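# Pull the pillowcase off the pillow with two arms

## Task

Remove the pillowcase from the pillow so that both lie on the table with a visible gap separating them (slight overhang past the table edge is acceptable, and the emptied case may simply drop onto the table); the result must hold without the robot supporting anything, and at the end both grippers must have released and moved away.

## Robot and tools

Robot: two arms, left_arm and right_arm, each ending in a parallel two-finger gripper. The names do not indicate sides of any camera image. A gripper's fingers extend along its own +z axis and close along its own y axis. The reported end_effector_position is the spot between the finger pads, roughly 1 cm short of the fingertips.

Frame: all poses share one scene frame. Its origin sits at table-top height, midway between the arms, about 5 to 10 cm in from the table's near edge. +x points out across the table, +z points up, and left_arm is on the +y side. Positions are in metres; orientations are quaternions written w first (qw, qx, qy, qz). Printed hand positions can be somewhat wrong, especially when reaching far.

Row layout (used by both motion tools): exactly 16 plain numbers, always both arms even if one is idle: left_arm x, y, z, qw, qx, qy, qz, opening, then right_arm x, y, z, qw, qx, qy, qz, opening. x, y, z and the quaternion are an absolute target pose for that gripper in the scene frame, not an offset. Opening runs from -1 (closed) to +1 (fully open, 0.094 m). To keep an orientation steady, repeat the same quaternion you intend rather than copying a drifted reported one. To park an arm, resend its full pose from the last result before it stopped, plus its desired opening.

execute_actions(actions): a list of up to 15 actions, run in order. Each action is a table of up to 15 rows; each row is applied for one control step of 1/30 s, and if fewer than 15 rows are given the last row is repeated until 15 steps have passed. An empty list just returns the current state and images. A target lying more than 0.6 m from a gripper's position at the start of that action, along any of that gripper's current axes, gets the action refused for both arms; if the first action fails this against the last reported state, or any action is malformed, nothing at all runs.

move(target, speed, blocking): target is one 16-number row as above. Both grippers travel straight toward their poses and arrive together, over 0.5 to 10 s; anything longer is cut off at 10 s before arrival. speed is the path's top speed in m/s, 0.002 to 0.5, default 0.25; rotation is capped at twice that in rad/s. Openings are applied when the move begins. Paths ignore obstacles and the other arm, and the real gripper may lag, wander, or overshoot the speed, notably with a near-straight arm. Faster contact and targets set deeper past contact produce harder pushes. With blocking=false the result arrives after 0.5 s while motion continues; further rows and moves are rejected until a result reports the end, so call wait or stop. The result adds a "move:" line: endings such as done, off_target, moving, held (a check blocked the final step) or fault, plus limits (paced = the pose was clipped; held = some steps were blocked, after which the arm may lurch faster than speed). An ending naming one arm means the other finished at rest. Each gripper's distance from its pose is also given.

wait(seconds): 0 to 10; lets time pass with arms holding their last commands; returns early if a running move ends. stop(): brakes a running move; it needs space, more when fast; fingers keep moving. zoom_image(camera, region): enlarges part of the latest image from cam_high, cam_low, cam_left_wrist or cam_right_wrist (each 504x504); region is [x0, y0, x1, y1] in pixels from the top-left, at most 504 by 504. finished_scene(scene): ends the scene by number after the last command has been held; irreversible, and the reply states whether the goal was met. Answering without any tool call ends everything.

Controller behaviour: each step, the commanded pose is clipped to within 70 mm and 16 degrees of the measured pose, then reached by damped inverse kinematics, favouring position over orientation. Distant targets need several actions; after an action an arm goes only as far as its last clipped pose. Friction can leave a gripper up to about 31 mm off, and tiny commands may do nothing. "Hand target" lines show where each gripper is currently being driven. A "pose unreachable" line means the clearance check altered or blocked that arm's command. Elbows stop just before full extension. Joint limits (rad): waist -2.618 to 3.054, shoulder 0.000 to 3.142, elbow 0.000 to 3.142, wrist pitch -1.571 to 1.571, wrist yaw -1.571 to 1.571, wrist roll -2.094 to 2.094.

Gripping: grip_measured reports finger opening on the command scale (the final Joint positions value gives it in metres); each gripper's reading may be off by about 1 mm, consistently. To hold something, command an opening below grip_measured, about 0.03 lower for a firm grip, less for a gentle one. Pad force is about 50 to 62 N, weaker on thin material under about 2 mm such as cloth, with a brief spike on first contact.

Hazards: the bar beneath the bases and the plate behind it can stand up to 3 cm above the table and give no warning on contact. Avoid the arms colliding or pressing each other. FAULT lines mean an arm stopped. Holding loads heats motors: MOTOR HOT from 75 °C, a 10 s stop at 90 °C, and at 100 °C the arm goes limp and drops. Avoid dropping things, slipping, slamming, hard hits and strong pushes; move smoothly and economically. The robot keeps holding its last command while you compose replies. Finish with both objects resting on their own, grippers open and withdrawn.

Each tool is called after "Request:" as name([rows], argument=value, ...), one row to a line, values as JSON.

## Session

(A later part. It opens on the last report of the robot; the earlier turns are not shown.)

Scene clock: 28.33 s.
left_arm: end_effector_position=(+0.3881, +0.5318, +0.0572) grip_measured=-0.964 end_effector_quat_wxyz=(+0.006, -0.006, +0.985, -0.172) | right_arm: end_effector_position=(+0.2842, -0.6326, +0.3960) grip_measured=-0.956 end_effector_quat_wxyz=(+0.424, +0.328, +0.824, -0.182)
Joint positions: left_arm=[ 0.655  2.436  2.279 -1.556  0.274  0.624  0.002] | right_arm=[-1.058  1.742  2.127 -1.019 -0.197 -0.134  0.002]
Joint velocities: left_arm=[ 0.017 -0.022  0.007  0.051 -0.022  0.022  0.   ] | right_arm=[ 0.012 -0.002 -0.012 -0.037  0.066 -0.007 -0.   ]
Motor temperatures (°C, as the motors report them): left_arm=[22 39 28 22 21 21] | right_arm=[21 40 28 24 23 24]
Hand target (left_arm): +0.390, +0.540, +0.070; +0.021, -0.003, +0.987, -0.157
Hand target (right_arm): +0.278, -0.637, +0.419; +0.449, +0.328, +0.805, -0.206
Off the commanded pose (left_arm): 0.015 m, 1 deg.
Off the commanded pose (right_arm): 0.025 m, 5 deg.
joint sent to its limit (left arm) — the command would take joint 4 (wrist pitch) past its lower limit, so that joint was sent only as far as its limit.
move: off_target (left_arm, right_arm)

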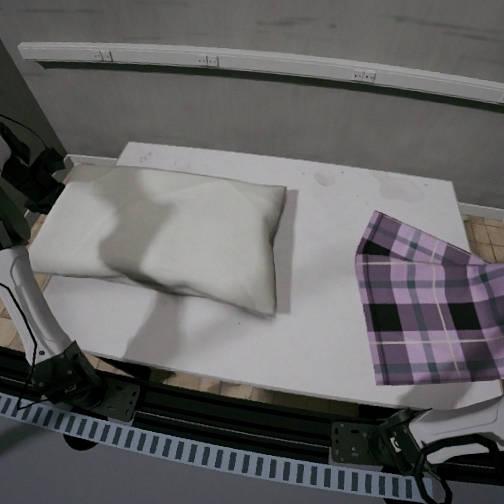

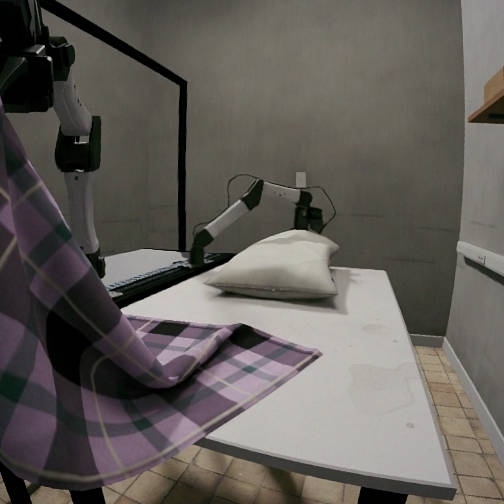

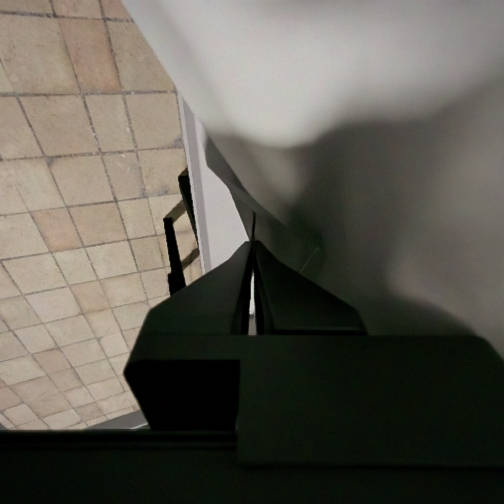

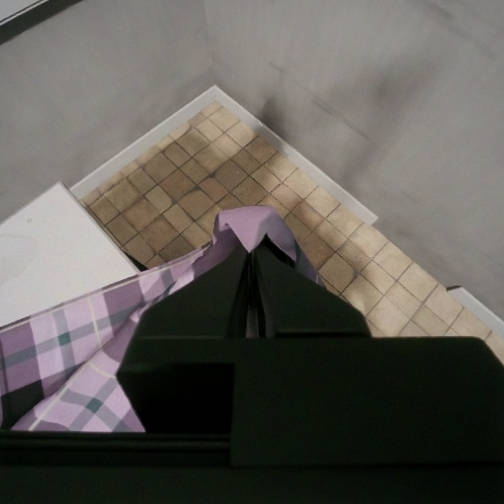

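Request:
move(target=[0.39,0.50,0.06,0,0,0.985,-0.17,-1, 0.41,-0.34,0.35,0.15,0.1,0.98,0,-1], speed=0.25)

Request:
move(target=[0.39,0.50,0.06,0,0,0.985,-0.17,1, 0.41,-0.25,0.10,0,0,1,0,-1], speed=0.25)

Scene clock: 30.73 s.
left_arm: end_effector_position=(+0.3897, +0.5078, +0.0510) grip_measured=-0.964 end_effector_quat_wxyz=(-0.004, -0.004, +0.986, -0.169) | right_arm: end_effector_position=(+0.4079, -0.3427, +0.3493) grip_measured=-0.956 end_effector_quat_wxyz=(+0.278, +0.095, +0.956, -0.013)
Joint positions: left_arm=[ 0.604  2.379  2.151 -1.484  0.264  0.577  0.002] | right_arm=[-0.289  1.897  2.47  -1.574 -0.074 -0.007  0.002]
Joint velocities: left_arm=[-0.002 -0.012 -0.007  0.007  0.037  0.081 -0.001] | right_arm=[-0.012 -0.002  0.012  0.037  0.066  0.007  0.002]
Motor temperatures (°C, as the motors report them): left_arm=[22 40 28 22 21 21] | right_arm=[21 39 28 25 23 24]
Hand target (left_arm): +0.389, +0.500, +0.060; -0.001, -0.000, +0.986, -0.170
Hand target (right_arm): +0.408, -0.341, +0.349; +0.277, +0.099, +0.956, -0.007
Off the commanded pose (left_arm): 0.012 m, 1 deg.
Off the commanded pose (right_arm): 0.003 m, 15 deg.
joint sent to its limit (right arm) — the command would take joint 4 (wrist pitch) past its lower limit, so that joint was sent only as far as its limit.
move: off_target (left_arm, right_arm); limits=paced

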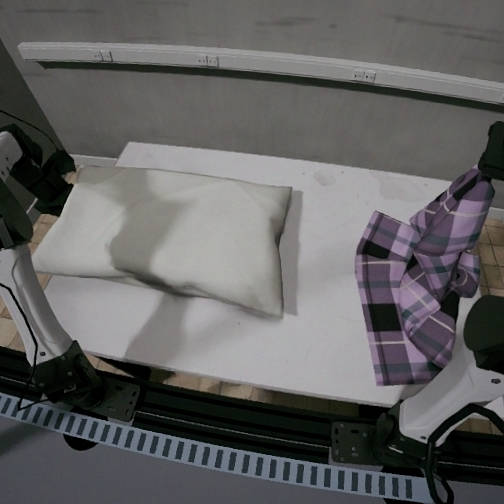

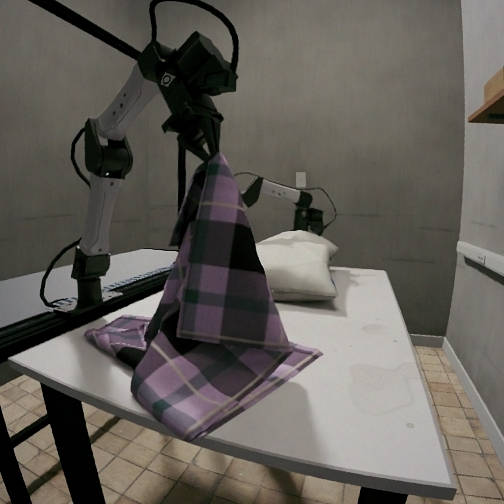

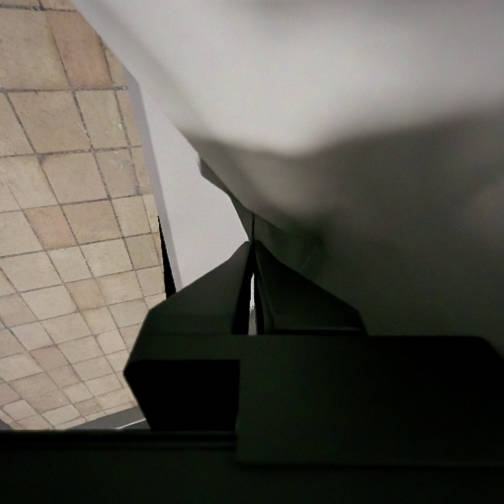

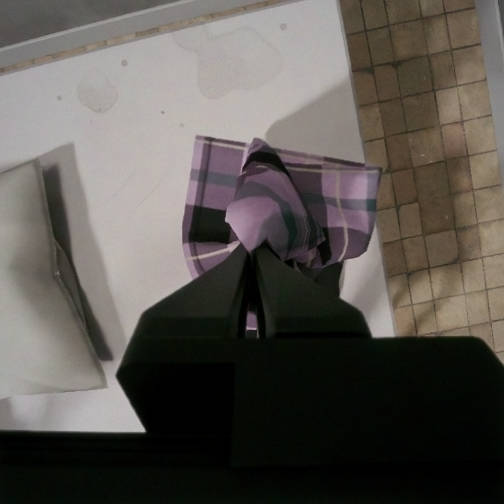

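Scene clock: 32.33 s.
left_arm: end_effector_position=(+0.3917, +0.5091, +0.0503) grip_measured=+1.000 end_effector_quat_wxyz=(-0.001, -0.002, +0.987, -0.163) | right_arm: end_effector_position=(+0.4116, -0.2504, +0.1001) grip_measured=-0.956 end_effector_quat_wxyz=(-0.005, -0.002, +1.000, +0.007)
Joint positions: left_arm=[ 0.601  2.379  2.151 -1.474  0.258  0.577  0.094] | right_arm=[-0.032  2.111  1.868 -1.324 -0.041  0.017  0.002]
Joint velocities: left_arm=[-0.012 -0.002 -0.007 -0.022  0.066 -0.007  0.   ] | right_arm=[ 0.007 -0.022  0.002  0.051  0.081 -0.037  0.001]
Motor temperatures (°C, as the motors report them): left_arm=[22 41 28 22 21 21] | right_arm=[21 39 28 25 23 24]
Hand target (left_arm): +0.390, +0.500, +0.060; -0.000, -0.000, +0.985, -0.170
Hand target (right_arm): +0.413, -0.251, +0.100; -0.000, +0.001, +1.000, +0.004
Off the commanded pose (left_arm): 0.013 m, 1 deg.
Off the commanded pose (right_arm): 0.002 m, 1 deg.
move: off_target (left_arm)

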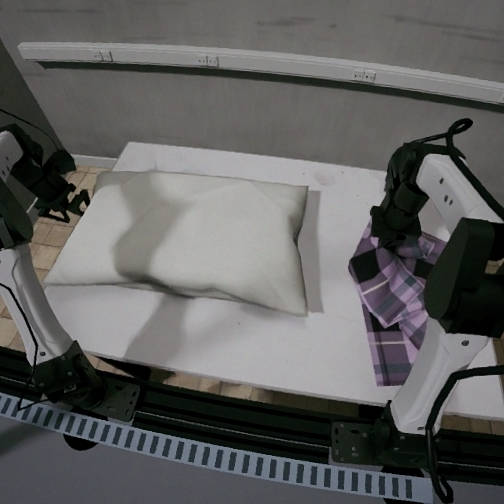

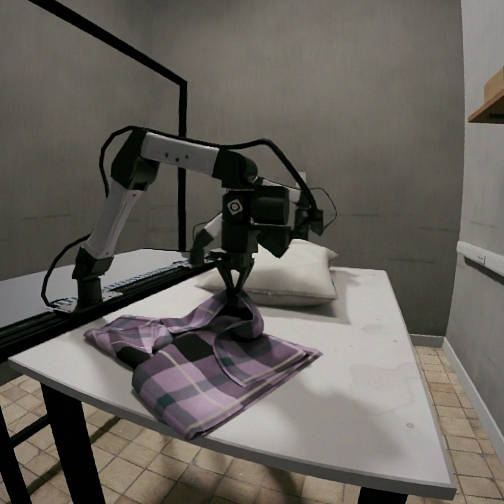

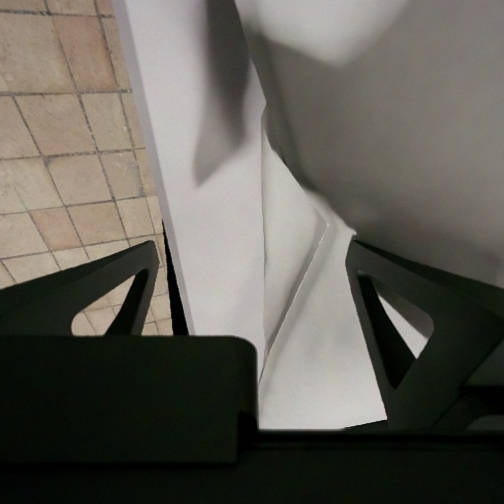

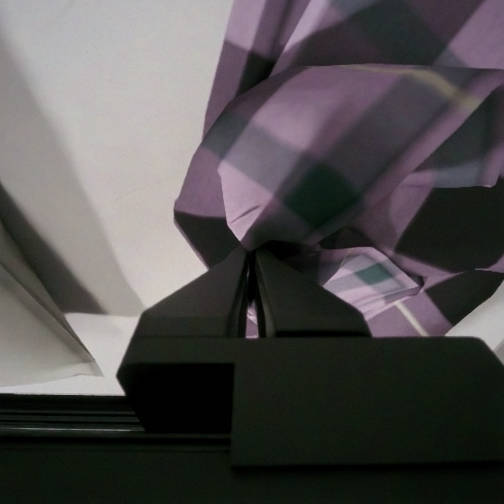

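Request:
execute_actions([
  [[0.39,0.56,0.07,0,0,0.985,-0.17,1, 0.41,-0.30,0.09,0,0,1,0,-1]],
  [[0.38,0.58,0.13,0,0,0.985,-0.17,1, 0.41,-0.30,0.09,0,0,1,0,1]],
  [[0.34,0.56,0.19,0.1,0,0.985,-0.1,1, 0.41,-0.31,0.15,0,0,1,0,1]],
])

Request:
move(target=[0.3,0.55,0.25,0.174,-0.029,0.984,-0.021,1, 0.3,-0.40,0.27,0.12,0,0.991,-0.052,1], speed=0.3)

Scene clock: 34.07 s.
left_arm: end_effector_position=(+0.3443, +0.5641, +0.1999) grip_measured=+1.000 end_effector_quat_wxyz=(+0.138, -0.005, +0.988, -0.064) | right_arm: end_effector_position=(+0.4128, -0.3043, +0.1505) grip_measured=+1.000 end_effector_quat_wxyz=(+0.011, -0.002, +1.000, +0.001)
Joint positions: left_arm=[ 0.772  2.03   2.185 -1.55   0.269  0.704  0.094] | right_arm=[-0.163  2.11   2.063 -1.491 -0.032 -0.114  0.094]
Joint velocities: left_arm=[ 0.002 -0.007 -0.144 -0.022 -0.051  0.081  0.   ] | right_arm=[-0.012  0.002 -0.002 -0.095 -0.037 -0.037  0.   ]
Motor temperatures (°C, as the motors report them): left_arm=[22 42 28 22 21 21] | right_arm=[21 40 28 25 23 24]
Hand target (left_arm): +0.341, +0.561, +0.191; +0.126, -0.004, +0.989, -0.080
Hand target (right_arm): +0.409, -0.310, +0.150; +0.001, +0.000, +1.000, -0.000
Off the commanded pose (left_arm): 0.012 m, 6 deg.
Off the commanded pose (right_arm): 0.006 m, 1 deg.
joint sent to its limit (left arm) — the command would take joint 4 (wrist pitch) past its lower limit, so that joint was sent only as far as its limit.

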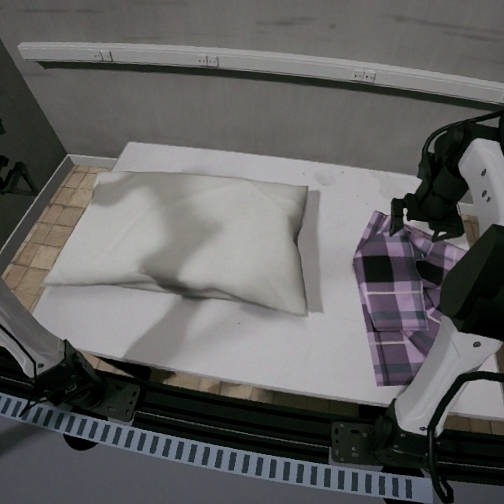

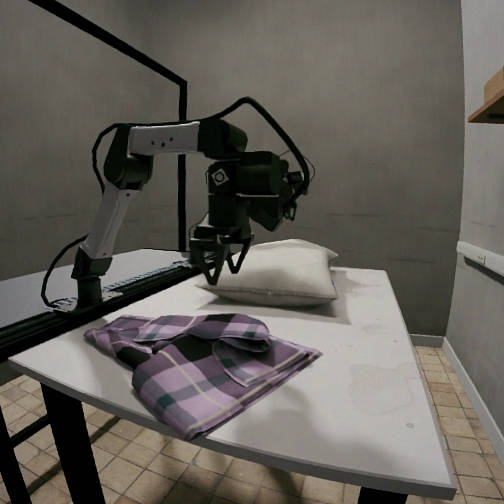

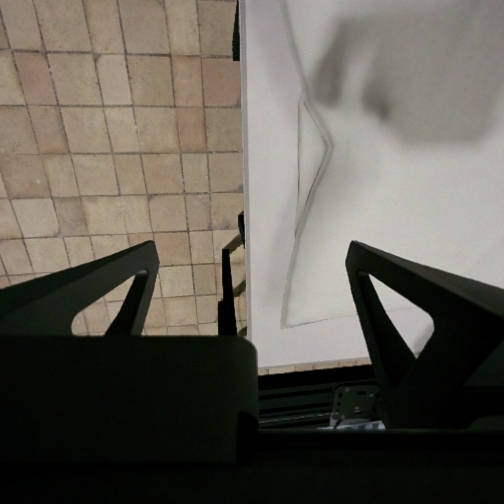

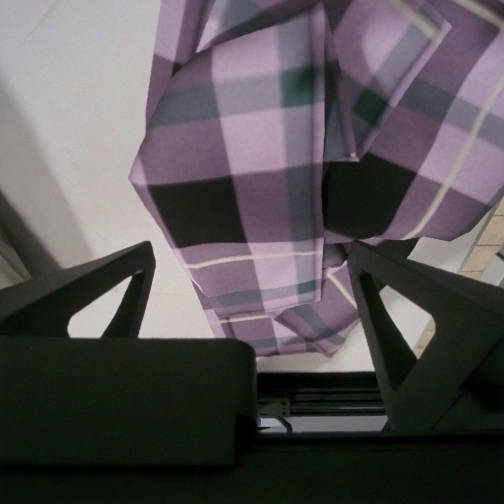

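Scene clock: 35.33 s.
left_arm: end_effector_position=(+0.3068, +0.5527, +0.2507) grip_measured=+1.000 end_effector_quat_wxyz=(+0.179, -0.022, +0.983, -0.022) | right_arm: end_effector_position=(+0.3021, -0.3996, +0.2679) grip_measured=+1.000 end_effector_quat_wxyz=(+0.121, +0.001, +0.991, -0.058)
Joint positions: left_arm=[ 0.814  1.806  2.061 -1.536  0.266  0.695  0.094] | right_arm=[-0.504  1.64   1.878 -1.54  -0.03  -0.441  0.094]
Joint velocities: left_arm=[ 0.007 -0.002 -0.002 -0.007 -0.051  0.037  0.   ] | right_arm=[-0.002 -0.022 -0.012 -0.037  0.007 -0.022  0.   ]
Motor temperatures (°C, as the motors report them): left_arm=[22 42 28 22 21 21] | right_arm=[21 40 28 25 23 24]
Hand target (left_arm): +0.301, +0.551, +0.251; +0.175, -0.029, +0.984, -0.022
Hand target (right_arm): +0.299, -0.399, +0.269; +0.120, -0.001, +0.991, -0.055
Off the commanded pose (left_arm): 0.007 m, 1 deg.
Off the commanded pose (right_arm): 0.003 m, 1 deg.
move: done

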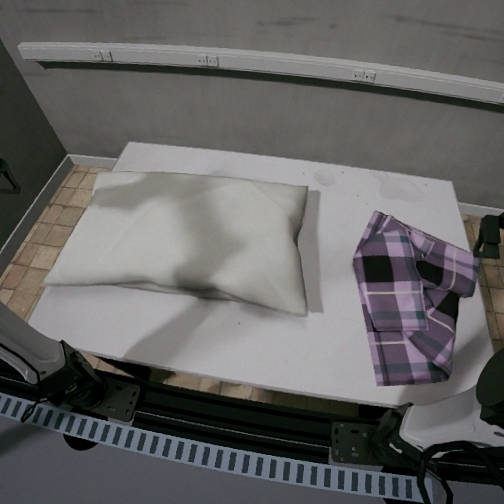

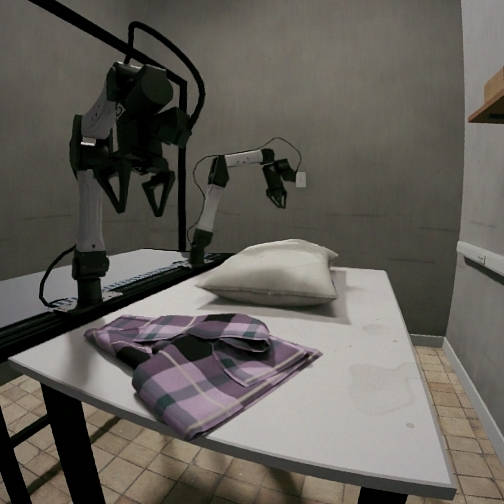

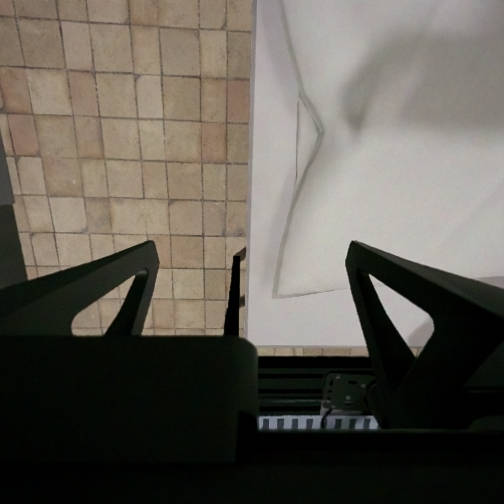

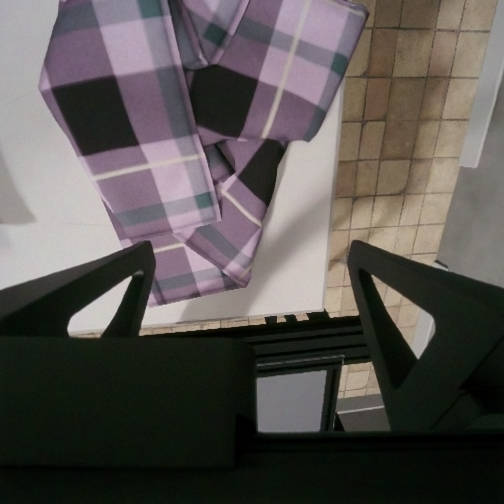

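Request:
execute_actions(actions=[])

Scene clock: 35.60 s.
left_arm: end_effector_position=(+0.3068, +0.5527, +0.2507) grip_measured=+1.000 end_effector_quat_wxyz=(+0.179, -0.022, +0.983, -0.022) | right_arm: end_effector_position=(+0.3021, -0.3994, +0.2679) grip_measured=+1.000 end_effector_quat_wxyz=(+0.121, -0.000, +0.991, -0.058)
Joint positions: left_arm=[ 0.814  1.806  2.061 -1.536  0.266  0.695  0.094] | right_arm=[-0.504  1.64   1.878 -1.54  -0.031 -0.443  0.094]
Joint velocities: left_arm=[-0.027 -0.017 -0.002 -0.022 -0.007 -0.051  0.   ] | right_arm=[-0.002 -0.007 -0.022  0.022 -0.007 -0.095  0.   ]
Motor temperatures (°C, as the motors report them): left_arm=[22 42 28 22 21 21] | right_arm=[21 40 28 25 23 24]
Hand target (left_arm): +0.301, +0.551, +0.251; +0.175, -0.029, +0.984, -0.022
Hand target (right_arm): +0.299, -0.399, +0.269; +0.120, -0.001, +0.991, -0.055
Off the commanded pose (left_arm): 0.007 m, 1 deg.
Off the commanded pose (right_arm): 0.003 m, 1 deg.

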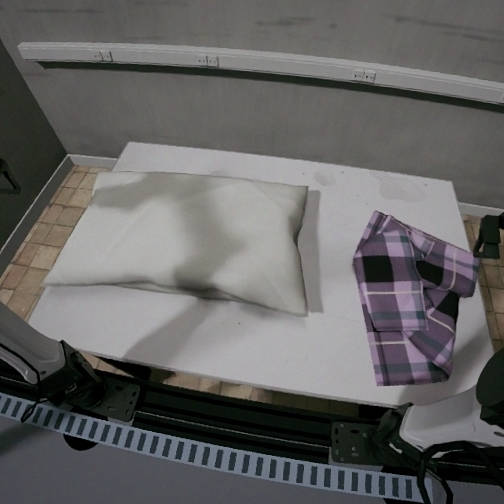

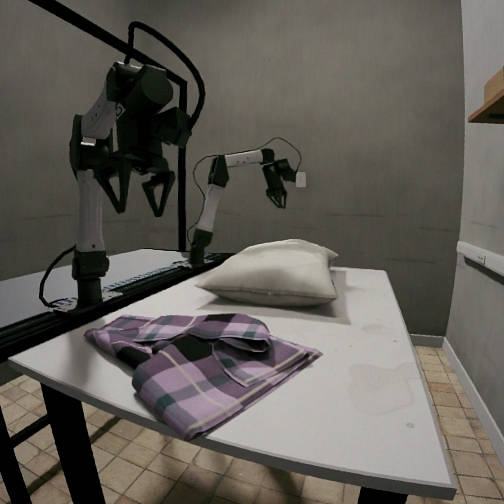

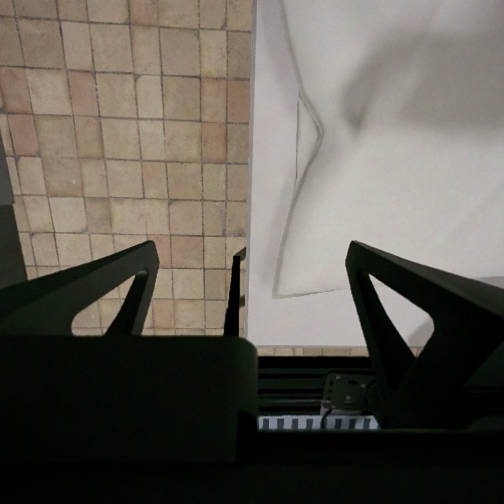

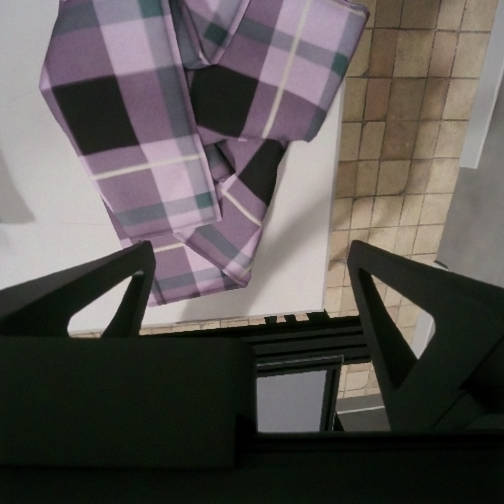

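Request:
finished_scene(scene=2)

The scene is finished: the task was done.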